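# Stack the scanner-glass reel onto the nearby reel pile

## Task

Take the reel lying on the scanner's glass and set it flat on the top of the stack of reels beside the glass, on the robot's left (+y) side, keeping the same face upward. It must rest there on its own, with no arm holding it in place at the end. Nothing the robot is touching at the end may sink once released, or the task fails.

## Robot and tools

Robot: two 6-joint arms with parallel grippers, named left_arm and right_arm. Per the base poses, left_arm's root sits near (+0.002, +0.329, 0) m and right_arm's near (-0.029, -0.353, 0) m, both turned only slightly about z. The names are labels, not image sides.

Scene frame: origin on the table top midway between the arms, +x out over the table, +z up, left_arm on +y. Every printed gripper pose uses this frame: end_effector_position in metres plus end_effector_quat_wxyz. That position is the point between the finger pads, roughly 1 cm short of the fingertips. Fingers point along the gripper's +z and close along its y. Printed positions may be somewhat off, more so at long reach.

Tool execute_actions, argument actions: a list holding zero or one item. Optional pictures (boolean) asks for camera images; they also come automatically when actions is empty.
- Empty list: no command, just returns the state (LOOK).
- Motion item: {"rows": [...], "steps": n}, n from 1 to 15 (default 15), but an action must be at least 4 steps. Each step is 1/30 s. rows holds 1 to 15 rows; row k is applied on step k and the final row repeats for remaining steps.
- Wait item: {"steps": n} without rows, n up to 300; it returns when n steps have passed since the previous result, counting the time spent composing the reply.

Each row is one flat list of 14 numbers covering both arms, always all 14 even if one arm stays still: left_arm waist, shoulder, elbow, wrist pitch, wrist yaw, wrist roll, opening, then the same seven for right_arm. The six joint values are absolute target angles in radians (the same quantities as the Joint positions line), not offsets. Stated ranges per arm: waist -2.880..2.880, shoulder 0.000..3.142, elbow 0.000..3.019, wrist pitch -1.693..1.571, wrist yaw -1.571..1.571, wrist roll -2.094..2.094. A target more than 0.019 rad beyond a range end, and further out than the last reported angle, makes the whole call refused (nothing is sent). Real ends may differ by up to 0.019 rad; commands past the real end are clipped there and a "joint sent to its limit" line may appear (possibly about an earlier action). Opening is an absolute value from -1 (closed) to +1 (fully open, 0.094 m pad gap).

Motion limits: each step the target sent to a joint stays within a fixed lead of its measured angle (waist 0.264, shoulder 0.32, elbow 0.276, wrist pitch 0.33, wrist yaw 0.186, wrist roll 0.522 rad), and if the targets would move the gripper over 70 mm from where it is, all are scaled back toward the current angles. Distant targets therefore take several actions. Between calls the arms keep heading to the last row until they nearly stop or a step is HELD.

Timing: results are captured 4 steps before an action ends; those last steps run while you compose the next reply, and the simulation keeps running during your replies.

Result lines: the state line gives each arm's pose as above. Joint positions / Joint velocities list per arm the six joints (rad, rad/s) then the pad gap (m, m/s). grip_measured is the measured opening on the command scale; readings can be biased about 1 mm per gripper. "joint command not followed" means a clearance check altered or blocked joint targets on some steps (opening still applied). HELD marks steps where your row was partly or fully not sent. MOTOR HOT appears from 85 °C; at 100 °C an OVER-TEMPERATURE FAULT drops that arm until it cools, so avoid holding loads longer than needed.

Gripping: to hold something, command an opening under grip_measured, about 0.03 under for a firm grip, less for a light one. Pad force caps around 50-62 N (less for parts under ~2 mm thick); first contact may spike.

Tool zoom_image: camera (cam_high, cam_left_wrist or cam_right_wrist) and region [x0, y0, x1, y1] in that camera's pixels, origin top-left, at most 504 by 504; returns a closer view of its latest image. All cameras are 504x504; the calibration lines give intrinsics K, distortion and T_world_to_cam in the scene frame, with small per-scene errors. Wrist camera poses follow from joint readings.

Tool read_manual: optional section, only "licences"; returns licence text, no motion.

Tool finished_scene: scene = the current scene's number. Replying without any tool call ends everything.

Avoid: dropping or knocking anything off the table, slips, slams, hard pushes, arms colliding or pressing each other, leaving the reel supported only by the gripper, or leaving anything sinking under the gripper. Brief external tugs on held parts or pushes on loose objects can occur; check the reel is stable before finishing.

Each tool is called after ">>>" as a command line: name --argument value for each argument, lists and objects as JSON in quotes; but a table of rows of numbers goes row by row, as --pt "numbers of a row", without its own name.

## Session

>>> execute_actions --actions '[]'

Scene clock: 0.00 s of 4800.00 s.
left_arm: end_effector_position=(+0.4865, +0.2980, +0.2871) grip_measured=+1.000 end_effector_quat_wxyz=(+0.428, +0.163, +0.643, +0.614) | right_arm: end_effector_position=(+0.2117, -0.7317, +0.3236) grip_measured=+1.000 end_effector_quat_wxyz=(+0.142, +0.622, +0.621, -0.456)
Joint positions: left_arm=[-0.449  1.438  0.662  1.036 -1.08   1.44   0.094] | right_arm=[-0.65   1.323  1.254 -1.208  0.965  0.735  0.094]
Joint velocities: left_arm=[-0.015 -0.015 -0.012 -0.012 -0.007 -0.007  0.   ] | right_arm=[-0.005 -0.005 -0.002 -0.012 -0.022 -0.022  0.   ]

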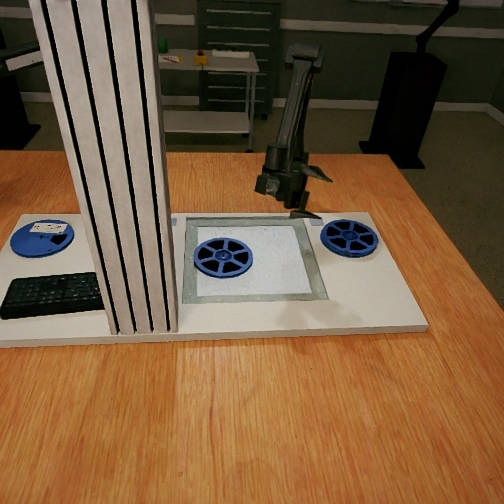

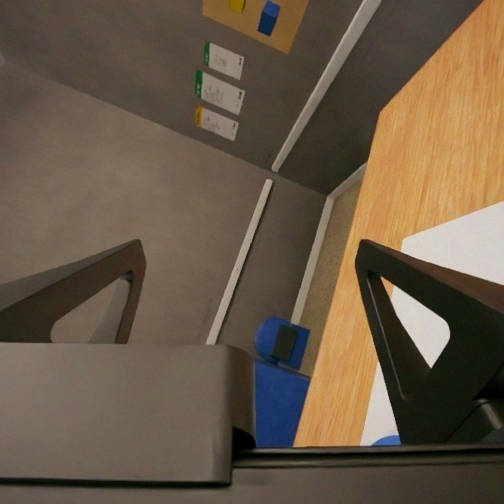

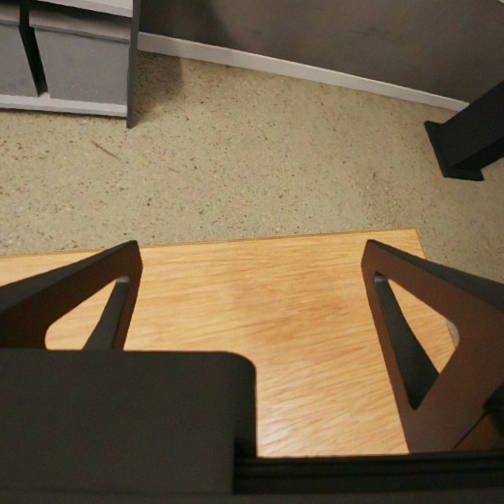

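>>> zoom_image --camera "cam_high" --region '[170, 190, 410, 320]'

Region (170, 190, 410, 320) of cam_high's 504x504 image, scaled by 2.100, with more detail than that image has; it fills the top 273 rows of this view, and the rest is white.

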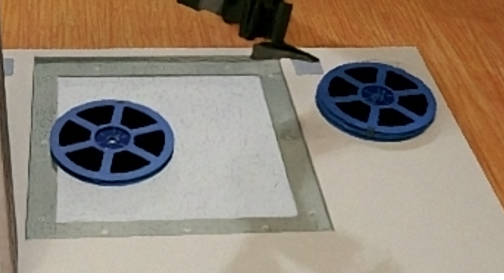

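>>> execute_actions --actions '[{"rows":[[-0.55,1.5,1.4,0,-0.4,0.6,1,-0.65,1.323,1.254,-1.208,0.965,0.735,1]]}]'

>>> execute_actions --actions '[{"steps":15}]'

>>> execute_actions --actions '[{"rows":[[-0.643,1.788,1.683,-1.466,0,0,1,-0.65,1.323,1.254,-1.208,0.965,0.735,1]]}]'

>>> execute_actions --actions '[{"steps":40}]' --pictures true

Scene clock: 1.43 s of 4800.00 s.
left_arm: end_effector_position=(+0.5994, +0.1050, +0.3189) grip_measured=+1.000 end_effector_quat_wxyz=(+0.601, +0.336, +0.668, +0.284) | right_arm: end_effector_position=(+0.2111, -0.7312, +0.3218) grip_measured=+1.000 end_effector_quat_wxyz=(+0.140, +0.621, +0.622, -0.456)
Joint positions: left_arm=[-0.543  1.498  1.053  0.315 -0.447  0.852  0.094] | right_arm=[-0.65   1.323  1.25  -1.208  0.965  0.735  0.094]
Joint velocities: left_arm=[-0.181  0.073  1.409 -2.288  0.725 -1.004  0.   ] | right_arm=[ 0.015  0.015 -0.007  0.002 -0.066  0.081  0.   ]
Steps of this call (steps 1 to 32: nothing new was sent; steps 33 to 43: the first 11 steps of this action). Readings (joint positions):
33: left_arm=[-0.450 1.438 0.670 1.002 -1.036 1.394] | right_arm=[-0.650 1.323 1.253 -1.208 0.965 0.735]
34: left_arm=[-0.456 1.441 0.690 0.941 -0.981 1.339] | right_arm=[-0.650 1.323 1.253 -1.208 0.965 0.735]
36: left_arm=[-0.477 1.457 0.753 0.817 -0.867 1.226] | right_arm=[-0.650 1.323 1.251 -1.208 0.965 0.735]
40: left_arm=[-0.522 1.486 0.915 0.542 -0.607 0.987] | right_arm=[-0.650 1.323 1.250 -1.208 0.965 0.735]
43: the state above

Scene clock: 1.93 s of 4800.00 s.
left_arm: end_effector_position=(+0.6246, +0.0760, +0.4375) grip_measured=+1.000 end_effector_quat_wxyz=(+0.640, +0.271, +0.692, +0.193) | right_arm: end_effector_position=(+0.2111, -0.7312, +0.3218) grip_measured=+1.000 end_effector_quat_wxyz=(+0.140, +0.621, +0.622, -0.456)
Joint positions: left_arm=[-0.554  1.492  1.363  0.013 -0.402  0.62   0.094] | right_arm=[-0.65   1.323  1.25  -1.208  0.965  0.735  0.094]
Joint velocities: left_arm=[ 0.005  0.005  0.002 -0.071 -0.051 -0.007  0.   ] | right_arm=[ 0.005 -0.005 -0.002 -0.007  0.051 -0.022  0.   ]
Kept back: nothing.
Steps of this call (steps 1 to 4: the last 4 steps of your previous action; steps 5 to 15: the robot went on to your last target). Readings (joint positions):
1: left_arm=[-0.548 1.501 1.101 0.240 -0.428 0.819] | right_arm=[-0.650 1.323 1.250 -1.208 0.965 0.735]
2: left_arm=[-0.551 1.502 1.145 0.182 -0.417 0.793] | right_arm=[-0.650 1.323 1.250 -1.208 0.965 0.735]
4: left_arm=[-0.554 1.503 1.220 0.109 -0.407 0.748] | right_arm=[-0.650 1.323 1.250 -1.208 0.965 0.735]
8: left_arm=[-0.554 1.501 1.339 0.031 -0.402 0.668] | right_arm=[-0.650 1.323 1.250 -1.208 0.965 0.735]
15: the state above

Scene clock: 2.30 s of 4800.00 s.
left_arm: end_effector_position=(+0.5992, -0.0228, +0.2570) grip_measured=+1.000 end_effector_quat_wxyz=(+0.332, +0.305, +0.890, -0.064) | right_arm: end_effector_position=(+0.2111, -0.7312, +0.3218) grip_measured=+1.000 end_effector_quat_wxyz=(+0.140, +0.621, +0.622, -0.456)
Joint positions: left_arm=[-0.602  1.754  1.638 -0.765 -0.009  0.13   0.094] | right_arm=[-0.65   1.323  1.25  -1.208  0.965  0.735  0.094]
Joint velocities: left_arm=[-0.142  0.513  0.042 -3.06   0.139 -0.784  0.   ] | right_arm=[-0.015 -0.005  0.007  0.002  0.022 -0.007  0.   ]
Steps of this call (steps 1 to 11: the first 11 steps of this action). Readings (joint positions):
1: left_arm=[-0.554 1.500 1.372 -0.016 -0.364 0.582] | right_arm=[-0.650 1.323 1.250 -1.208 0.965 0.735]
2: left_arm=[-0.556 1.514 1.400 -0.065 -0.317 0.536] | right_arm=[-0.650 1.323 1.250 -1.208 0.965 0.735]
4: left_arm=[-0.567 1.567 1.470 -0.167 -0.214 0.437] | right_arm=[-0.650 1.323 1.250 -1.208 0.965 0.735]
8: left_arm=[-0.601 1.690 1.596 -0.452 -0.061 0.246] | right_arm=[-0.650 1.323 1.250 -1.208 0.965 0.735]
11: the state above

Scene clock: 3.63 s of 4800.00 s.
left_arm: end_effector_position=(+0.4529, +0.0324, +0.1735) grip_measured=+1.000 end_effector_quat_wxyz=(-0.024, +0.290, +0.957, +0.008) | right_arm: end_effector_position=(+0.2111, -0.7312, +0.3218) grip_measured=+1.000 end_effector_quat_wxyz=(+0.140, +0.621, +0.622, -0.456)
Joint positions: left_arm=[-0.649  1.806  1.638 -1.454 -0.001  0.008  0.094] | right_arm=[-0.65   1.323  1.25  -1.208  0.965  0.735  0.094]
Joint velocities: left_arm=[ 0.005  0.005 -0.012 -0.012  0.022  0.007  0.   ] | right_arm=[-0.024 -0.005  0.007 -0.002  0.007  0.037  0.   ]
Kept back: nothing.
Steps of this call (steps 1 to 4: the last 4 steps of your previous action; steps 5 to 30: the robot went on to your last target; steps 31 to 40: nothing new was sent). Readings (joint positions):
1: left_arm=[-0.608 1.769 1.638 -0.871 -0.005 0.105] | right_arm=[-0.650 1.323 1.250 -1.208 0.965 0.735]
2: left_arm=[-0.615 1.784 1.638 -0.981 -0.004 0.085] | right_arm=[-0.650 1.323 1.250 -1.208 0.965 0.735]
4: left_arm=[-0.630 1.810 1.638 -1.199 -0.002 0.057] | right_arm=[-0.650 1.323 1.250 -1.208 0.965 0.735]
8: left_arm=[-0.649 1.823 1.638 -1.432 -0.001 0.028] | right_arm=[-0.650 1.323 1.250 -1.208 0.965 0.735]
40: the state above
All arms were judged still, so your last target was given up. Only a new action makes them travel on or press farther. Fingers that are still opening or closing keep moving.
camera_calibration (this result's frames):
cam_left_wrist: T_world_to_cam=[[-0.558462, -0.829512, 0.0055025, 0.275051], [-0.642282, 0.43659, 0.629971, 0.168857], [-0.524971, 0.348281, -0.776599, 0.487005], [0, 0, 0, 1]] pos_world=[0.517723, -0.0151773, 0.270319]
cam_right_wrist: T_world_to_cam=[[-0.902432, 0.179143, 0.391823, 0.191773], [0.0733246, 0.960048, -0.270059, 0.778453], [-0.424548, -0.214979, -0.879513, 0.340489], [0, 0, 0, 1]] pos_world=[0.260536, -0.708509, 0.434552]

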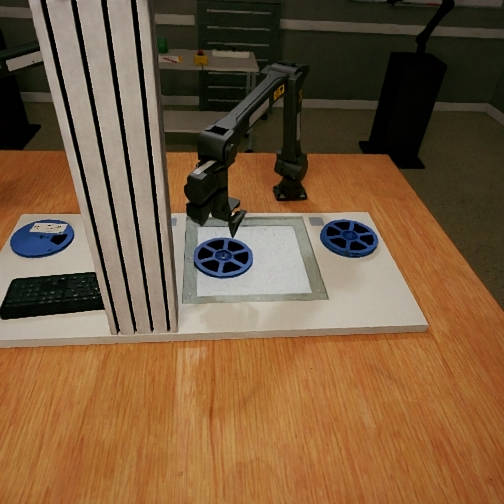

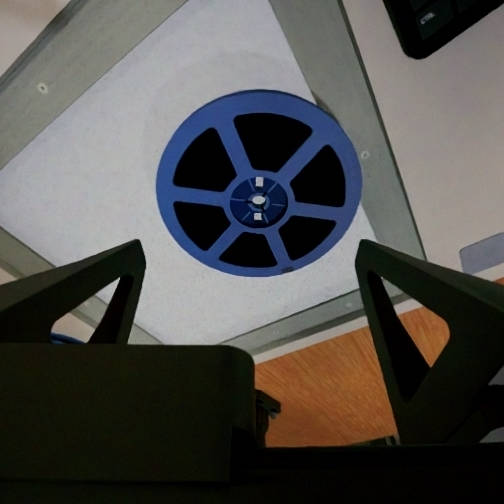

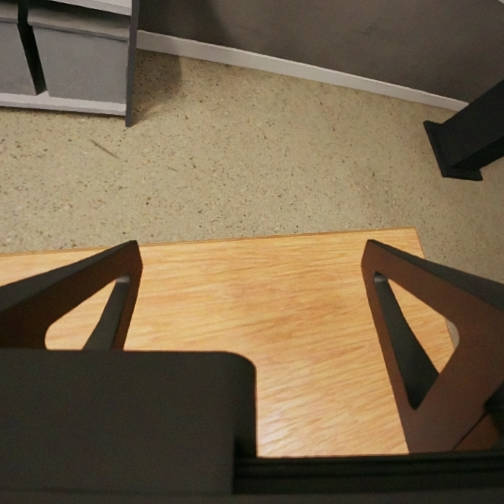

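>>> zoom_image --camera "cam_left_wrist" --region '[150, 80, 370, 300]'

>>> zoom_image --camera "cam_high" --region '[185, 225, 265, 290]'

>>> zoom_image --camera "cam_high" --region '[310, 205, 390, 270]'

Region (150, 80, 370, 300) of cam_left_wrist's 504x504 image, scaled by 2.291, with more detail than that image has.

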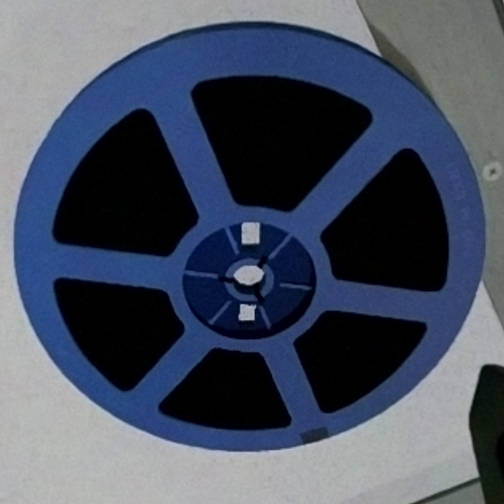

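Region (185, 225, 265, 290) of cam_high's 504x504 image, scaled by 6.300, with more detail than that image has; it fills the top 410 rows of this view, and the rest is white.

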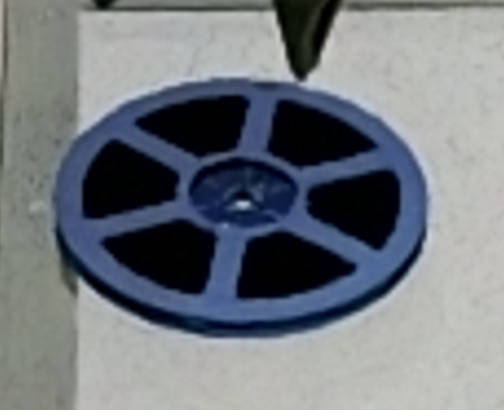

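Region (310, 205, 390, 270) of cam_high's 504x504 image, scaled by 6.300, with more detail than that image has; it fills the top 410 rows of this view, and the rest is white.

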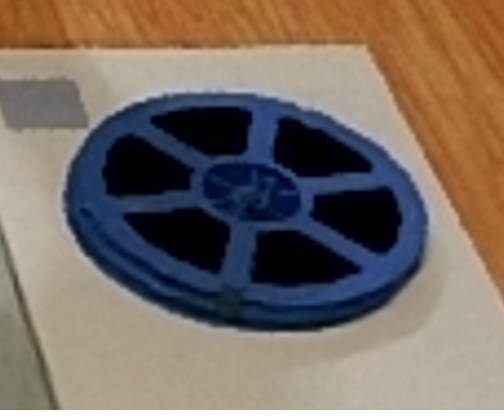

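>>> execute_actions --actions '[{"rows":[[-0.62,1.75,1.58,-1.38,0,-0.07,0.62,-0.65,1.323,1.254,-1.208,0.965,0.735,1],[-0.62,1.75,1.58,-1.38,0,-0.07,0.62,-0.65,1.323,1.254,-1.208,0.965,0.735,1],[-0.62,1.75,1.58,-1.38,0,-0.07,0.62,-0.65,1.323,1.254,-1.208,0.965,0.735,1],[-0.6,1.72,1.47,-1.3,0,-0.15,0.62,-0.65,1.323,1.254,-1.208,0.965,0.735,1],[-0.6,1.72,1.47,-1.3,0,-0.15,0.62,-0.65,1.323,1.254,-1.208,0.965,0.735,1],[-0.6,1.72,1.47,-1.3,0,-0.15,0.62,-0.65,1.323,1.254,-1.208,0.965,0.735,1],[-0.57,1.685,1.36,-1.22,0,-0.22,0.62,-0.65,1.323,1.254,-1.208,0.965,0.735,1],[-0.57,1.685,1.36,-1.22,0,-0.22,0.62,-0.65,1.323,1.254,-1.208,0.965,0.735,1],[-0.57,1.685,1.36,-1.22,0,-0.22,0.62,-0.65,1.323,1.254,-1.208,0.965,0.735,1],[-0.552,1.655,1.26,-1.135,0,-0.3,0.62,-0.65,1.323,1.254,-1.208,0.965,0.735,1]]}]'

>>> execute_actions --actions '[{"steps":25}]' --pictures true

Scene clock: 5.00 s of 4800.00 s.
left_arm: end_effector_position=(+0.4316, +0.0924, +0.1172) grip_measured=+0.622 end_effector_quat_wxyz=(+0.004, +0.154, +0.988, -0.001) | right_arm: end_effector_position=(+0.2111, -0.7312, +0.3218) grip_measured=+1.000 end_effector_quat_wxyz=(+0.140, +0.621, +0.622, -0.456)
Joint positions: left_arm=[-0.571  1.683  1.319 -1.197 -0.    -0.194  0.076] | right_arm=[-0.65   1.323  1.25  -1.208  0.965  0.735  0.094]
Joint velocities: left_arm=[ 0.337 -0.278 -1.072  0.794  0.007 -0.696  0.001] | right_arm=[-0.024 -0.015 -0.002 -0.012 -0.007  0.007  0.   ]
Steps of this call (steps 1 to 30: nothing new was sent; steps 31 to 41: the first 11 steps of this action). Readings (joint positions):
31: left_arm=[-0.648 1.803 1.630 -1.441 -0.001 -0.003] | right_arm=[-0.650 1.323 1.250 -1.208 0.965 0.735]
32: left_arm=[-0.647 1.794 1.614 -1.419 -0.001 -0.015] | right_arm=[-0.650 1.323 1.250 -1.208 0.965 0.735]
34: left_arm=[-0.639 1.776 1.573 -1.382 -0.001 -0.044] | right_arm=[-0.650 1.323 1.250 -1.208 0.965 0.735]
38: left_arm=[-0.606 1.715 1.428 -1.275 -0.000 -0.125] | right_arm=[-0.650 1.323 1.250 -1.208 0.965 0.735]
41: the state above

Scene clock: 5.83 s of 4800.00 s.
left_arm: end_effector_position=(+0.4238, +0.1107, +0.0969) grip_measured=+0.622 end_effector_quat_wxyz=(-0.001, +0.093, +0.996, +0.001) | right_arm: end_effector_position=(+0.2111, -0.7312, +0.3218) grip_measured=+1.000 end_effector_quat_wxyz=(+0.140, +0.621, +0.622, -0.456)
Joint positions: left_arm=[-0.545  1.673  1.248 -1.149 -0.    -0.292  0.076] | right_arm=[-0.65   1.323  1.25  -1.208  0.965  0.735  0.094]
Joint velocities: left_arm=[-0.015 -0.005 -0.007 -0.012 -0.022 -0.066 -0.001] | right_arm=[-0.005 -0.015  0.017  0.007 -0.051 -0.095  0.   ]
Kept back: nothing.
Steps of this call (steps 1 to 4: the last 4 steps of your previous action; steps 5 to 25: the robot went on to your last target). Readings (joint positions):
1: left_arm=[-0.560 1.676 1.288 -1.179 -0.000 -0.214] | right_arm=[-0.650 1.323 1.250 -1.208 0.965 0.735]
2: left_arm=[-0.551 1.674 1.267 -1.171 -0.000 -0.230] | right_arm=[-0.650 1.323 1.250 -1.208 0.965 0.735]
4: left_arm=[-0.541 1.674 1.250 -1.162 -0.000 -0.253] | right_arm=[-0.650 1.323 1.250 -1.208 0.965 0.735]
8: left_arm=[-0.543 1.673 1.248 -1.151 -0.000 -0.276] | right_arm=[-0.650 1.323 1.250 -1.208 0.965 0.735]
25: the state above
camera_calibration (this result's frames):
cam_left_wrist: T_world_to_cam=[[-0.187688, -0.982217, 0.00477561, 0.18403], [-0.791272, 0.154078, 0.591733, 0.262374], [-0.581946, 0.107283, -0.80612, 0.438595], [0, 0, 0, 1]] pos_world=[0.497388, 0.0932773, 0.197426]
cam_right_wrist: T_world_to_cam=[[-0.902432, 0.179143, 0.391823, 0.191773], [0.0733246, 0.960048, -0.270059, 0.778453], [-0.424548, -0.214979, -0.879513, 0.340489], [0, 0, 0, 1]] pos_world=[0.260536, -0.708509, 0.434552]

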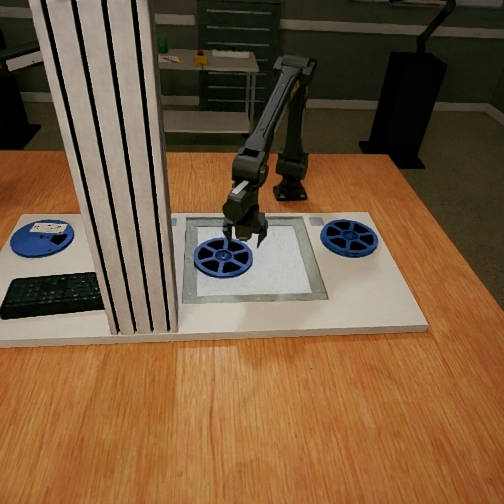

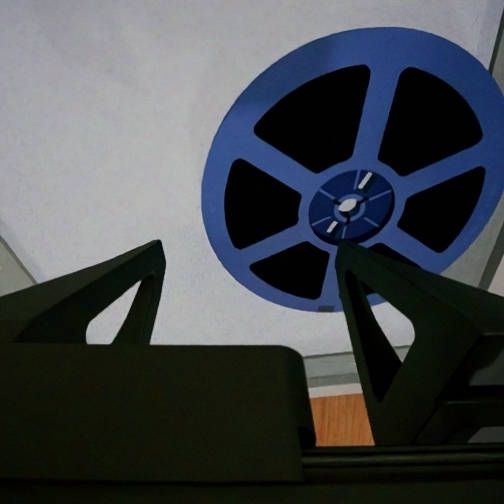

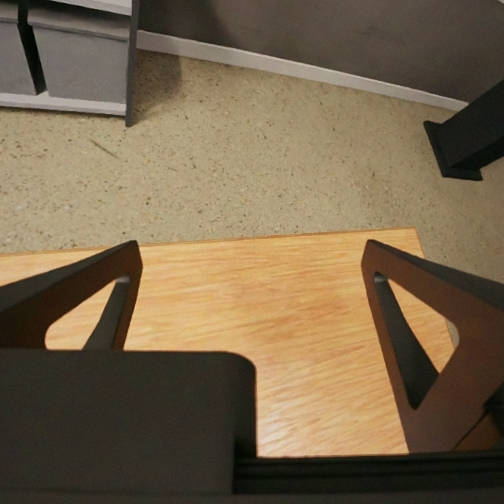

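>>> execute_actions --actions '[{"rows":[[-0.555,1.665,1.235,-1.1,0,-0.31,0.65,-0.65,1.323,1.254,-1.208,0.965,0.735,1],[-0.555,1.665,1.235,-1.1,0,-0.31,0.65,-0.65,1.323,1.254,-1.208,0.965,0.735,1],[-0.558,1.677,1.21,-1.06,0,-0.31,0.65,-0.65,1.323,1.254,-1.208,0.965,0.735,1],[-0.558,1.677,1.21,-1.06,0,-0.31,0.65,-0.65,1.323,1.254,-1.208,0.965,0.735,1],[-0.562,1.688,1.18,-1.02,0,-0.31,0.65,-0.65,1.323,1.254,-1.208,0.965,0.735,1]]}]'

>>> execute_actions --actions '[{"steps":12}]' --pictures true

Scene clock: 6.57 s of 4800.00 s.
left_arm: end_effector_position=(+0.4194, +0.1075, +0.0702) grip_measured=+0.648 end_effector_quat_wxyz=(+0.014, +0.093, +0.996, -0.006) | right_arm: end_effector_position=(+0.2111, -0.7312, +0.3218) grip_measured=+1.000 end_effector_quat_wxyz=(+0.140, +0.621, +0.622, -0.456)
Joint positions: left_arm=[-0.555  1.68   1.179 -1.039 -0.    -0.301  0.077] | right_arm=[-0.65   1.323  1.25  -1.208  0.965  0.735  0.094]
Joint velocities: left_arm=[-0.024  0.024 -0.017  0.017 -0.022  0.037  0.   ] | right_arm=[-0.015 -0.024 -0.012  0.017  0.007 -0.066  0.   ]
Steps of this call (steps 1 to 11: the robot went on to your last target; steps 12 to 22: the first 11 steps of this action). Readings (joint positions):
12: left_arm=[-0.545 1.673 1.247 -1.142 -0.000 -0.294] | right_arm=[-0.650 1.323 1.250 -1.208 0.965 0.735]
13: left_arm=[-0.545 1.673 1.245 -1.132 -0.000 -0.295] | right_arm=[-0.650 1.323 1.250 -1.208 0.965 0.735]
15: left_arm=[-0.546 1.673 1.233 -1.098 -0.000 -0.298] | right_arm=[-0.650 1.323 1.250 -1.208 0.965 0.735]
19: left_arm=[-0.552 1.675 1.190 -1.042 -0.000 -0.300] | right_arm=[-0.650 1.323 1.250 -1.208 0.965 0.735]
22: the state above

Scene clock: 6.97 s of 4800.00 s.
left_arm: end_effector_position=(+0.4203, +0.1067, +0.0701) grip_measured=+0.648 end_effector_quat_wxyz=(+0.016, +0.093, +0.996, -0.006) | right_arm: end_effector_position=(+0.2111, -0.7312, +0.3218) grip_measured=+1.000 end_effector_quat_wxyz=(+0.140, +0.621, +0.622, -0.456)
Joint positions: left_arm=[-0.556  1.68   1.179 -1.035 -0.    -0.302  0.077] | right_arm=[-0.65   1.323  1.25  -1.208  0.965  0.735  0.094]
Joint velocities: left_arm=[-0.015 -0.015 -0.017 -0.007  0.066  0.022 -0.001] | right_arm=[-0.034 -0.024  0.002 -0.012 -0.051 -0.022  0.   ]
Kept back: nothing.
Steps of this call (steps 1 to 4: the last 4 steps of your previous action; steps 5 to 12: the robot went on to your last target). Readings (joint positions):
1: left_arm=[-0.556 1.680 1.179 -1.038 -0.000 -0.302] | right_arm=[-0.650 1.323 1.250 -1.208 0.965 0.735]
2: left_arm=[-0.556 1.680 1.179 -1.037 -0.000 -0.302] | right_arm=[-0.650 1.323 1.250 -1.208 0.965 0.735]
4: left_arm=[-0.556 1.680 1.179 -1.035 -0.000 -0.302] | right_arm=[-0.650 1.323 1.250 -1.208 0.965 0.735]
8: left_arm=[-0.556 1.680 1.179 -1.035 -0.000 -0.302] | right_arm=[-0.650 1.323 1.250 -1.208 0.965 0.735]
12: the state above
camera_calibration (this result's frames):
cam_left_wrist: T_world_to_cam=[[-0.188407, -0.981963, 0.0158549, 0.178998], [-0.810473, 0.16458, 0.56218, 0.285055], [-0.55465, 0.0930687, -0.826863, 0.406855], [0, 0, 0, 1]] pos_world=[0.490415, 0.0909894, 0.173323]
cam_right_wrist: T_world_to_cam=[[-0.902432, 0.179143, 0.391823, 0.191773], [0.0733246, 0.960048, -0.270059, 0.778453], [-0.424548, -0.214979, -0.879513, 0.340489], [0, 0, 0, 1]] pos_world=[0.260536, -0.708509, 0.434552]

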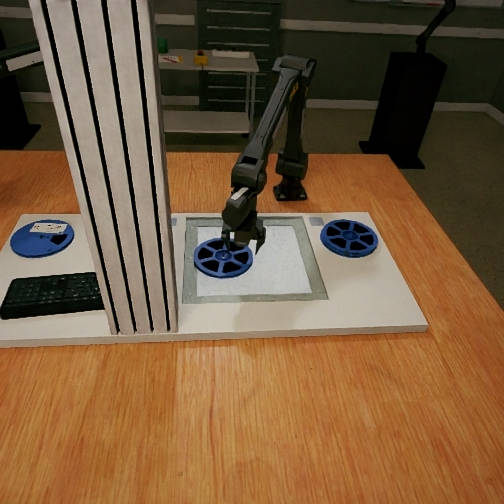

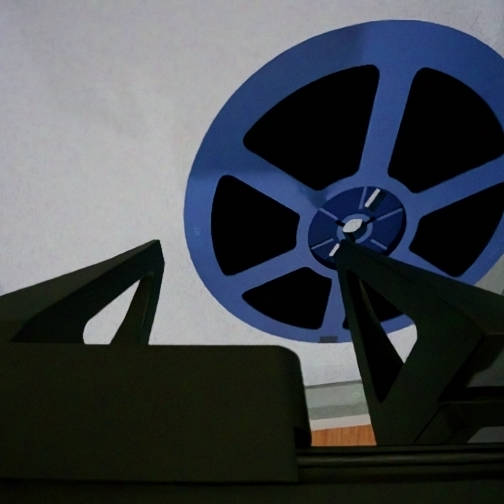

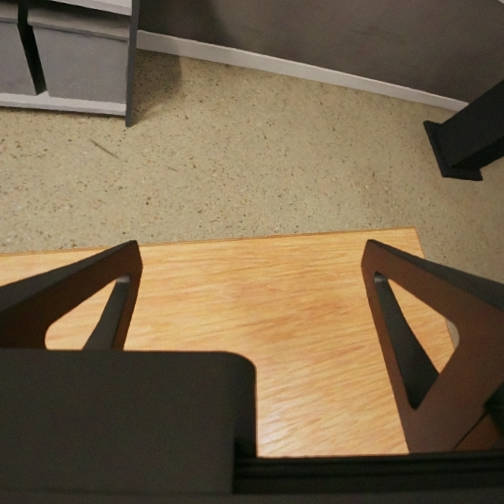

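>>> execute_actions --actions '[{"rows":[[-0.553,1.70,1.175,-1.02,0,-0.31,0.65,-0.65,1.323,1.254,-1.208,0.965,0.735,1],[-0.553,1.70,1.175,-1.02,0,-0.31,0.65,-0.65,1.323,1.254,-1.208,0.965,0.735,1],[-0.553,1.714,1.17,-1.015,0,-0.31,0.65,-0.65,1.323,1.254,-1.208,0.965,0.735,1]]}]'

>>> execute_actions --actions '[{"steps":8}]' --pictures true

Scene clock: 7.53 s of 4800.00 s.
left_arm: end_effector_position=(+0.4190, +0.1074, +0.0595) grip_measured=+0.648 end_effector_quat_wxyz=(+0.007, +0.093, +0.996, -0.003) | right_arm: end_effector_position=(+0.2111, -0.7312, +0.3218) grip_measured=+1.000 end_effector_quat_wxyz=(+0.140, +0.621, +0.622, -0.456)
Joint positions: left_arm=[-0.556  1.701  1.175 -1.029 -0.    -0.302  0.077] | right_arm=[-0.65   1.323  1.25  -1.208  0.965  0.735  0.094]
Joint velocities: left_arm=[-0.015  0.005 -0.046 -0.007 -0.037 -0.066  0.001] | right_arm=[-0.015 -0.005  0.007 -0.027  0.022 -0.022  0.   ]
Steps of this call (steps 1 to 6: the robot went on to your last target; steps 7 to 17: the first 11 steps of this action). Readings (joint positions):
7: left_arm=[-0.556 1.681 1.179 -1.035 -0.000 -0.302] | right_arm=[-0.650 1.323 1.250 -1.208 0.965 0.735]
8: left_arm=[-0.556 1.681 1.179 -1.035 -0.000 -0.302] | right_arm=[-0.650 1.323 1.250 -1.208 0.965 0.735]
10: left_arm=[-0.556 1.684 1.179 -1.032 -0.000 -0.302] | right_arm=[-0.650 1.323 1.250 -1.208 0.965 0.735]
14: left_arm=[-0.556 1.696 1.178 -1.030 -0.000 -0.302] | right_arm=[-0.650 1.323 1.250 -1.208 0.965 0.735]
17: the state above

Scene clock: 7.80 s of 4800.00 s.
left_arm: end_effector_position=(+0.4183, +0.1077, +0.0586) grip_measured=+0.648 end_effector_quat_wxyz=(+0.006, +0.093, +0.996, -0.002) | right_arm: end_effector_position=(+0.2111, -0.7312, +0.3218) grip_measured=+1.000 end_effector_quat_wxyz=(+0.140, +0.621, +0.622, -0.456)
Joint positions: left_arm=[-0.556  1.702  1.174 -1.029 -0.    -0.302  0.077] | right_arm=[-0.65   1.323  1.25  -1.208  0.965  0.735  0.094]
Joint velocities: left_arm=[ 0.005 -0.005  0.002  0.007 -0.007 -0.007  0.001] | right_arm=[-0.015 -0.015  0.012  0.007  0.007 -0.066  0.   ]
Kept back: nothing.
Steps of this call (steps 1 to 4: the last 4 steps of your previous action; steps 5 to 8: the robot went on to your last target). Readings (joint positions):
1: left_arm=[-0.556 1.702 1.174 -1.029 -0.000 -0.302] | right_arm=[-0.650 1.323 1.250 -1.208 0.965 0.735]
2: left_arm=[-0.556 1.702 1.174 -1.029 -0.000 -0.302] | right_arm=[-0.650 1.323 1.250 -1.208 0.965 0.735]
4: left_arm=[-0.556 1.702 1.174 -1.029 -0.000 -0.302] | right_arm=[-0.650 1.323 1.250 -1.208 0.965 0.735]
8: the state above
camera_calibration (this result's frames):
cam_left_wrist: T_world_to_cam=[[-0.18817, -0.982089, 0.00968357, 0.180098], [-0.799901, 0.158969, 0.578694, 0.284974], [-0.569868, 0.101147, -0.815487, 0.401048], [0, 0, 0, 1]] pos_world=[0.490385, 0.0910055, 0.160393]
cam_right_wrist: T_world_to_cam=[[-0.902432, 0.179143, 0.391823, 0.191773], [0.0733246, 0.960048, -0.270059, 0.778453], [-0.424548, -0.214979, -0.879513, 0.340489], [0, 0, 0, 1]] pos_world=[0.260536, -0.708509, 0.434552]

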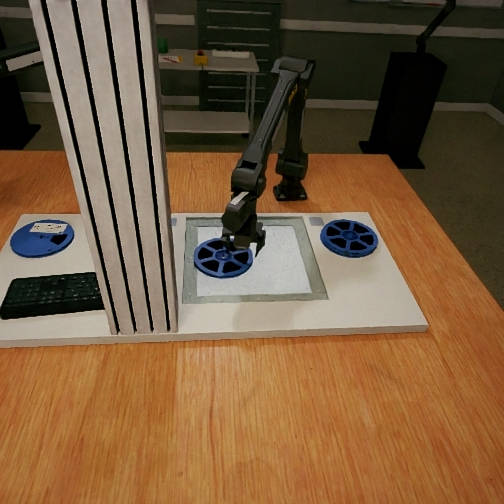

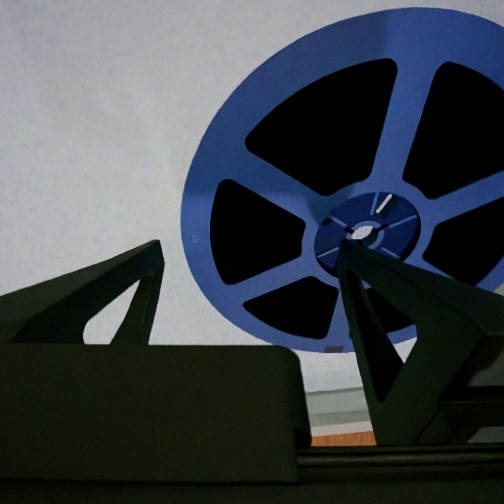

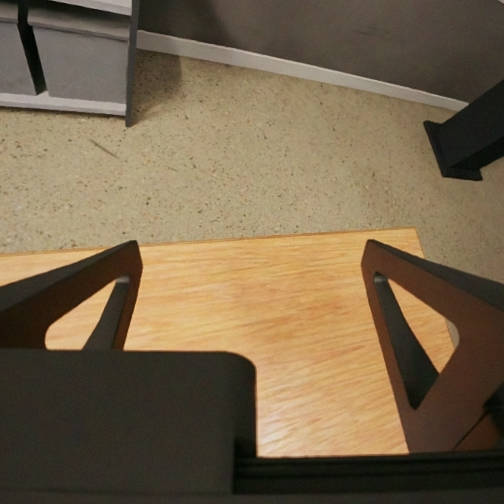

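>>> execute_actions --actions '[{"rows":[[-0.553,1.721,1.163,-1.005,0,-0.31,0.65,-0.65,1.323,1.254,-1.208,0.965,0.735,1],[-0.553,1.721,1.163,-1.005,0,-0.31,0.65,-0.65,1.323,1.254,-1.208,0.965,0.735,1],[-0.553,1.728,1.157,-0.996,0,-0.31,0.65,-0.65,1.323,1.254,-1.208,0.965,0.735,1],[-0.553,1.728,1.157,-0.996,0,-0.31,0.65,-0.65,1.323,1.254,-1.208,0.965,0.735,1],[-0.553,1.735,1.15,-0.986,0,-0.31,0.65,-0.65,1.323,1.254,-1.208,0.965,0.735,1]]}]'

>>> execute_actions --actions '[{"steps":8}]' --pictures true

Scene clock: 8.43 s of 4800.00 s.
left_arm: end_effector_position=(+0.4153, +0.1093, +0.0436) grip_measured=+0.648 end_effector_quat_wxyz=(+0.001, +0.093, +0.996, -0.000) | right_arm: end_effector_position=(+0.2111, -0.7312, +0.3218) grip_measured=+1.000 end_effector_quat_wxyz=(+0.140, +0.621, +0.622, -0.456)
Joint positions: left_arm=[-0.556  1.722  1.154 -1.001 -0.    -0.302  0.077] | right_arm=[-0.65   1.323  1.25  -1.208  0.965  0.735  0.094]
Joint velocities: left_arm=[ 0.005  0.054 -0.046  0.012  0.007 -0.007 -0.   ] | right_arm=[ 0.005 -0.015 -0.002  0.022 -0.081 -0.051  0.   ]
Steps of this call (steps 1 to 8: the robot went on to your last target; steps 9 to 19: the first 11 steps of this action). Readings (joint positions):
9: left_arm=[-0.556 1.702 1.173 -1.027 -0.000 -0.302] | right_arm=[-0.650 1.323 1.250 -1.208 0.965 0.735]
10: left_arm=[-0.556 1.702 1.172 -1.024 -0.000 -0.302] | right_arm=[-0.650 1.323 1.250 -1.208 0.965 0.735]
12: left_arm=[-0.556 1.703 1.168 -1.015 -0.000 -0.302] | right_arm=[-0.650 1.323 1.250 -1.208 0.965 0.735]
16: left_arm=[-0.556 1.713 1.158 -1.002 -0.000 -0.302] | right_arm=[-0.650 1.323 1.250 -1.208 0.965 0.735]
19: the state above

Scene clock: 8.70 s of 4800.00 s.
left_arm: end_effector_position=(+0.4152, +0.1093, +0.0423) grip_measured=+0.648 end_effector_quat_wxyz=(+0.000, +0.093, +0.996, -0.000) | right_arm: end_effector_position=(+0.2111, -0.7312, +0.3218) grip_measured=+1.000 end_effector_quat_wxyz=(+0.140, +0.621, +0.622, -0.456)
Joint positions: left_arm=[-0.556  1.724  1.153 -0.999  0.    -0.303  0.077] | right_arm=[-0.65   1.323  1.25  -1.208  0.965  0.735  0.094]
Joint velocities: left_arm=[-0.005 -0.015 -0.012 -0.007  0.022 -0.007  0.001] | right_arm=[ 0.024 -0.005  0.007  0.007 -0.007 -0.037  0.   ]
Kept back: nothing.
Steps of this call (steps 1 to 4: the last 4 steps of your previous action; steps 5 to 8: the robot went on to your last target). Readings (joint positions):
1: left_arm=[-0.556 1.723 1.153 -1.001 -0.000 -0.302] | right_arm=[-0.650 1.323 1.250 -1.208 0.965 0.735]
2: left_arm=[-0.556 1.724 1.153 -1.001 0.000 -0.302] | right_arm=[-0.650 1.323 1.250 -1.208 0.965 0.735]
4: left_arm=[-0.556 1.724 1.153 -1.000 0.000 -0.303] | right_arm=[-0.650 1.323 1.250 -1.208 0.965 0.735]
8: the state above
camera_calibration (this result's frames):
cam_left_wrist: T_world_to_cam=[[-0.187708, -0.982204, 0.00634344, 0.181192], [-0.793366, 0.15542, 0.58857, 0.288907], [-0.579082, 0.105446, -0.808421, 0.388845], [0, 0, 0, 1]] pos_world=[0.488393, 0.0920636, 0.143159]
cam_right_wrist: T_world_to_cam=[[-0.902432, 0.179143, 0.391823, 0.191773], [0.0733246, 0.960048, -0.270059, 0.778453], [-0.424548, -0.214979, -0.879513, 0.340489], [0, 0, 0, 1]] pos_world=[0.260536, -0.708509, 0.434552]

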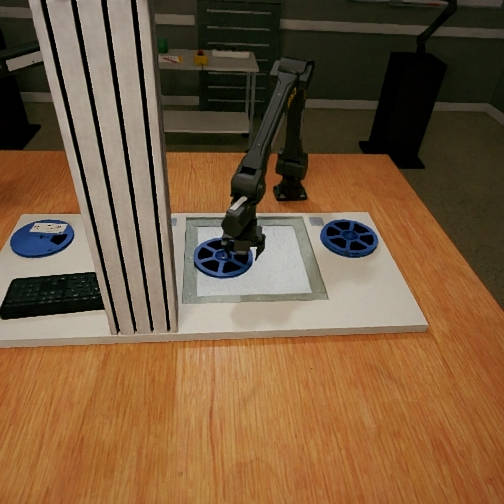

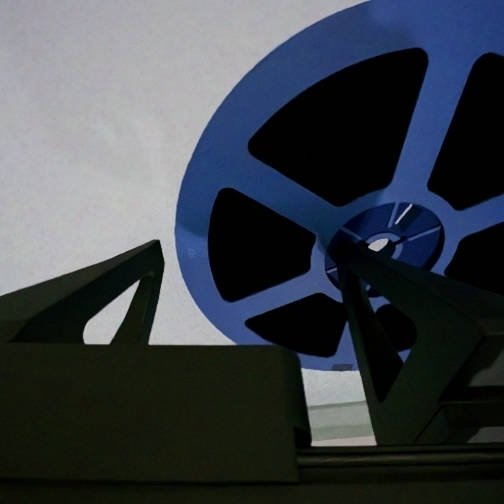

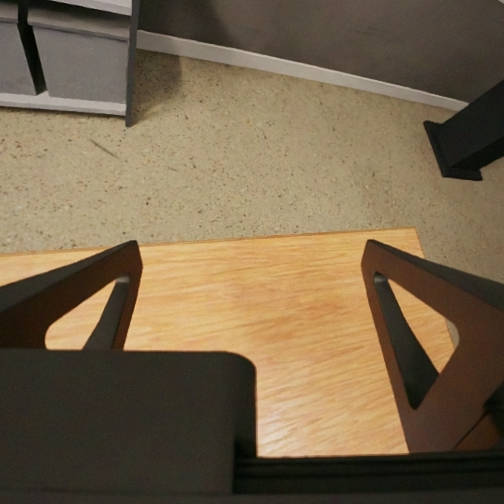

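Go a few mm further to find the bottom.

>>> execute_actions --actions '[{"rows":[[-0.553,1.745,1.146,-0.975,0,-0.31,0.65,-0.65,1.323,1.254,-1.208,0.965,0.735,1]]}]'

Scene clock: 9.17 s of 4800.00 s.
left_arm: end_effector_position=(+0.4163, +0.1087, +0.0421) grip_measured=+0.648 end_effector_quat_wxyz=(+0.003, +0.093, +0.996, -0.001) | right_arm: end_effector_position=(+0.2111, -0.7312, +0.3218) grip_measured=+1.000 end_effector_quat_wxyz=(+0.140, +0.621, +0.622, -0.456)
Joint positions: left_arm=[-0.556  1.724  1.153 -0.994  0.    -0.303  0.077] | right_arm=[-0.65   1.323  1.25  -1.208  0.965  0.735  0.094]
Joint velocities: left_arm=[-0.015 -0.005  0.002 -0.007 -0.037 -0.037  0.001] | right_arm=[-0.015 -0.024  0.002 -0.012  0.037  0.022  0.   ]
Steps of this call (steps 1 to 3: the robot went on to your last target; steps 4 to 14: the first 11 steps of this action). Readings (joint positions):
4: left_arm=[-0.556 1.724 1.153 -0.998 0.000 -0.303] | right_arm=[-0.650 1.323 1.250 -1.208 0.965 0.735]
5: left_arm=[-0.556 1.724 1.153 -0.996 0.000 -0.303] | right_arm=[-0.650 1.323 1.250 -1.208 0.965 0.735]
7: left_arm=[-0.556 1.724 1.153 -0.994 0.000 -0.303] | right_arm=[-0.650 1.323 1.250 -1.208 0.965 0.735]
11: left_arm=[-0.556 1.724 1.153 -0.994 0.000 -0.303] | right_arm=[-0.650 1.323 1.250 -1.208 0.965 0.735]
14: the state above

Bottomed. Close.

>>> execute_actions --actions '[{"rows":[[-0.553,1.733,1.153,-0.985,0,-0.31,0.55,-0.65,1.323,1.254,-1.208,0.965,0.735,1],[-0.553,1.733,1.153,-0.985,0,-0.31,0.5,-0.65,1.323,1.254,-1.208,0.965,0.735,1],[-0.553,1.733,1.153,-0.985,0,-0.31,0.45,-0.65,1.323,1.254,-1.208,0.965,0.735,1],[-0.553,1.733,1.153,-0.985,0,-0.31,0.42,-0.65,1.323,1.254,-1.208,0.965,0.735,1],[-0.553,1.733,1.153,-0.985,0,-0.31,0.39,-0.65,1.323,1.254,-1.208,0.965,0.735,1],[-0.553,1.733,1.153,-0.985,0,-0.31,0.36,-0.65,1.323,1.254,-1.208,0.965,0.735,1],[-0.553,1.733,1.153,-0.985,0,-0.31,0.33,-0.65,1.323,1.254,-1.208,0.965,0.735,1]]}]' --pictures true

Scene clock: 9.73 s of 4800.00 s.
left_arm: end_effector_position=(+0.4162, +0.1085, +0.0421) grip_measured=+0.338 end_effector_quat_wxyz=(+0.002, +0.092, +0.996, -0.002) | right_arm: end_effector_position=(+0.2111, -0.7312, +0.3218) grip_measured=+1.000 end_effector_quat_wxyz=(+0.140, +0.621, +0.622, -0.456)
Joint positions: left_arm=[-0.556  1.724  1.153 -0.994  0.001 -0.303  0.063] | right_arm=[-0.65   1.323  1.25  -1.208  0.965  0.735  0.094]
Joint velocities: left_arm=[-0.005  0.005 -0.002 -0.002  0.022 -0.037  0.   ] | right_arm=[-0.005 -0.024  0.002  0.002 -0.037  0.037  0.   ]
Steps of this call (steps 1 to 4: the last 4 steps of your previous action; steps 5 to 6: the robot went on to your last target; steps 7 to 17: the first 11 steps of this action). Readings (joint positions):
7: left_arm=[-0.556 1.724 1.153 -0.994 0.000 -0.303] | right_arm=[-0.650 1.323 1.250 -1.208 0.965 0.735]
8: left_arm=[-0.556 1.724 1.153 -0.994 0.000 -0.303] | right_arm=[-0.650 1.323 1.250 -1.208 0.965 0.735]
10: left_arm=[-0.556 1.724 1.153 -0.994 0.000 -0.303] | right_arm=[-0.650 1.323 1.250 -1.208 0.965 0.735]
14: left_arm=[-0.556 1.724 1.153 -0.994 0.001 -0.303] | right_arm=[-0.650 1.323 1.250 -1.208 0.965 0.735]
17: the state above
camera_calibration (this result's frames):
cam_left_wrist: T_world_to_cam=[[-0.187366, -0.98225, 0.00890051, 0.180383], [-0.79568, 0.157078, 0.584996, 0.290883], [-0.57601, 0.102526, -0.810988, 0.388538], [0, 0, 0, 1]] pos_world=[0.489049, 0.0916546, 0.143329]
cam_right_wrist: T_world_to_cam=[[-0.902432, 0.179143, 0.391823, 0.191773], [0.0733246, 0.960048, -0.270059, 0.778453], [-0.424548, -0.214979, -0.879513, 0.340489], [0, 0, 0, 1]] pos_world=[0.260536, -0.708509, 0.434552]

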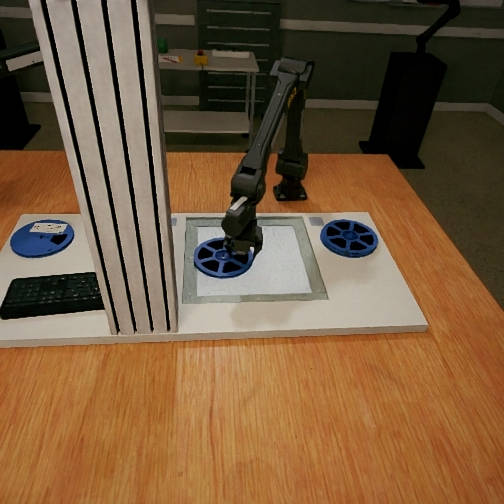

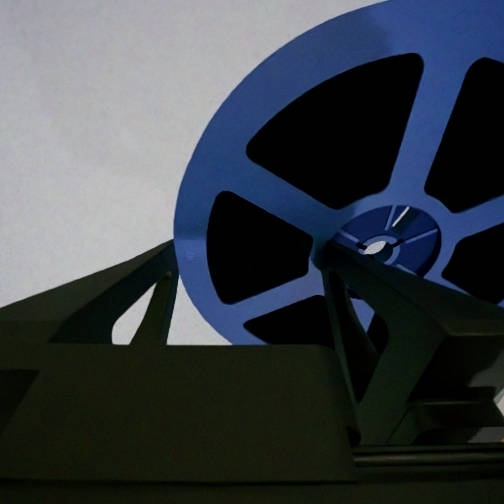

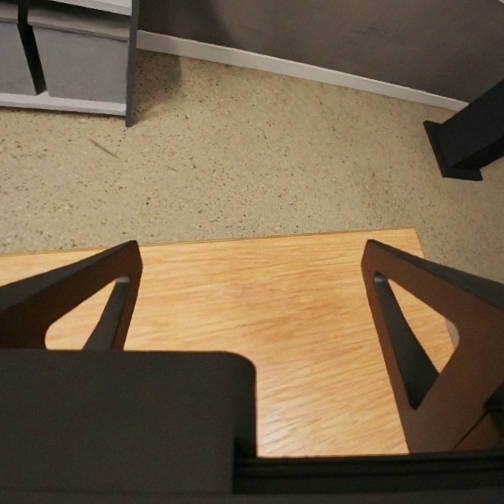

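>>> execute_actions --actions '[{"rows":[[-0.553,1.733,1.153,-0.985,0,-0.31,0.29,-0.65,1.323,1.254,-1.208,0.965,0.735,1],[-0.553,1.725,1.16,-0.995,0,-0.31,0.29,-0.65,1.323,1.254,-1.208,0.965,0.735,1],[-0.553,1.715,1.175,-1.0,0,-0.31,0.29,-0.65,1.323,1.254,-1.208,0.965,0.735,1],[-0.553,1.705,1.19,-1.01,0,-0.31,0.29,-0.65,1.323,1.254,-1.208,0.965,0.735,1],[-0.553,1.698,1.2,-1.025,0,-0.31,0.29,-0.65,1.323,1.254,-1.208,0.965,0.735,1],[-0.553,1.69,1.21,-1.04,0,-0.31,0.29,-0.65,1.323,1.254,-1.208,0.965,0.735,1],[-0.553,1.682,1.22,-1.06,0,-0.31,0.29,-0.65,1.323,1.254,-1.208,0.965,0.735,1],[-0.553,1.674,1.23,-1.08,0,-0.31,0.29,-0.65,1.323,1.254,-1.208,0.965,0.735,1],[-0.553,1.666,1.24,-1.1,0,-0.31,0.29,-0.65,1.323,1.254,-1.208,0.965,0.735,1],[-0.553,1.658,1.25,-1.12,0,-0.31,0.29,-0.65,1.323,1.254,-1.208,0.965,0.735,1],[-0.553,1.65,1.26,-1.14,0,-0.31,0.29,-0.65,1.323,1.254,-1.208,0.965,0.735,1],[-0.553,1.642,1.27,-1.16,0,-0.31,0.29,-0.65,1.323,1.254,-1.208,0.965,0.735,1],[-0.553,1.63,1.285,-1.185,0,-0.31,0.29,-0.65,1.323,1.254,-1.208,0.965,0.735,1]]}]'

>>> execute_actions --actions '[{"steps":12}]' --pictures true

Scene clock: 10.50 s of 4800.00 s.
left_arm: end_effector_position=(+0.4040, +0.1152, +0.0560) grip_measured=+0.307 end_effector_quat_wxyz=(-0.026, +0.091, +0.995, +0.011) | right_arm: end_effector_position=(+0.2111, -0.7312, +0.3218) grip_measured=+1.000 end_effector_quat_wxyz=(+0.140, +0.621, +0.622, -0.456)
Joint positions: left_arm=[-0.556  1.708  1.173 -1.091  0.    -0.305  0.061] | right_arm=[-0.65   1.323  1.25  -1.208  0.965  0.735  0.094]
Joint velocities: left_arm=[-0.015 -0.151  0.183 -0.598  0.007 -0.007 -0.001] | right_arm=[-0.005 -0.005 -0.007  0.012  0.022 -0.051  0.   ]
Steps of this call (steps 1 to 4: the last 4 steps of your previous action; steps 5 to 12: the robot went on to your last target; steps 13 to 23: the first 11 steps of this action). Readings (joint positions):
13: left_arm=[-0.556 1.724 1.153 -0.994 0.001 -0.303] | right_arm=[-0.650 1.323 1.250 -1.208 0.965 0.735]
14: left_arm=[-0.556 1.724 1.153 -0.994 0.001 -0.303] | right_arm=[-0.650 1.323 1.250 -1.208 0.965 0.735]
16: left_arm=[-0.556 1.724 1.153 -0.994 0.001 -0.303] | right_arm=[-0.650 1.323 1.250 -1.208 0.965 0.735]
20: left_arm=[-0.556 1.720 1.159 -1.032 0.001 -0.305] | right_arm=[-0.650 1.323 1.250 -1.208 0.965 0.735]
23: the state above

Scene clock: 10.90 s of 4800.00 s.
left_arm: end_effector_position=(+0.4129, +0.1104, +0.1089) grip_measured=+0.307 end_effector_quat_wxyz=(-0.001, +0.091, +0.996, +0.000) | right_arm: end_effector_position=(+0.2111, -0.7312, +0.3218) grip_measured=+1.000 end_effector_quat_wxyz=(+0.140, +0.621, +0.622, -0.456)
Joint positions: left_arm=[-0.556  1.637  1.236 -1.171  0.    -0.305  0.061] | right_arm=[-0.65   1.323  1.25  -1.208  0.965  0.735  0.094]
Joint velocities: left_arm=[ 0.005 -0.005  0.007 -0.002  0.037  0.037 -0.   ] | right_arm=[-0.005 -0.015 -0.007  0.002 -0.051 -0.022  0.   ]
Kept back: nothing.
Steps of this call (steps 1 to 4: the last 4 steps of your previous action; steps 5 to 12: the robot went on to your last target). Readings (joint positions):
1: left_arm=[-0.556 1.702 1.180 -1.112 0.000 -0.305] | right_arm=[-0.650 1.323 1.250 -1.208 0.965 0.735]
2: left_arm=[-0.556 1.694 1.189 -1.133 0.000 -0.305] | right_arm=[-0.650 1.323 1.250 -1.208 0.965 0.735]
4: left_arm=[-0.556 1.677 1.208 -1.161 0.000 -0.305] | right_arm=[-0.650 1.323 1.250 -1.208 0.965 0.735]
8: left_arm=[-0.556 1.644 1.232 -1.170 0.000 -0.305] | right_arm=[-0.650 1.323 1.250 -1.208 0.965 0.735]
12: the state above
camera_calibration (this result's frames):
cam_left_wrist: T_world_to_cam=[[-0.185068, -0.982708, 0.00591617, 0.180477], [-0.792281, 0.152763, 0.590723, 0.247301], [-0.581412, 0.104637, -0.806853, 0.442131], [0, 0, 0, 1]] pos_world=[0.486393, 0.0933146, 0.209581]
cam_right_wrist: T_world_to_cam=[[-0.902432, 0.179143, 0.391823, 0.191773], [0.0733246, 0.960048, -0.270059, 0.778453], [-0.424548, -0.214979, -0.879513, 0.340489], [0, 0, 0, 1]] pos_world=[0.260536, -0.708509, 0.434552]

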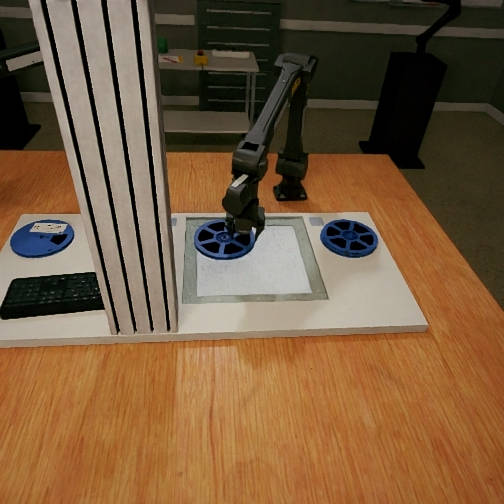

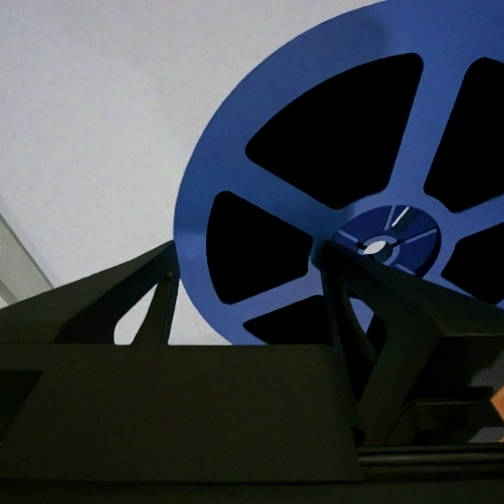

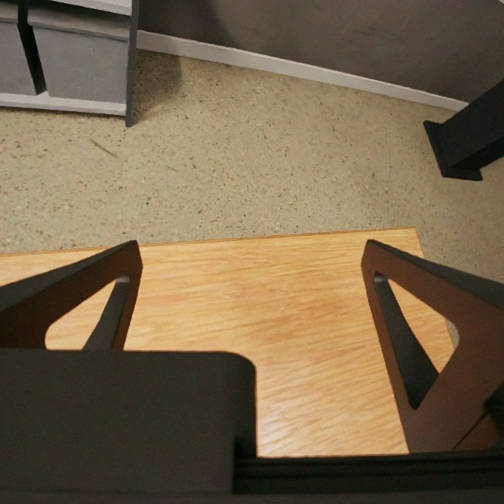

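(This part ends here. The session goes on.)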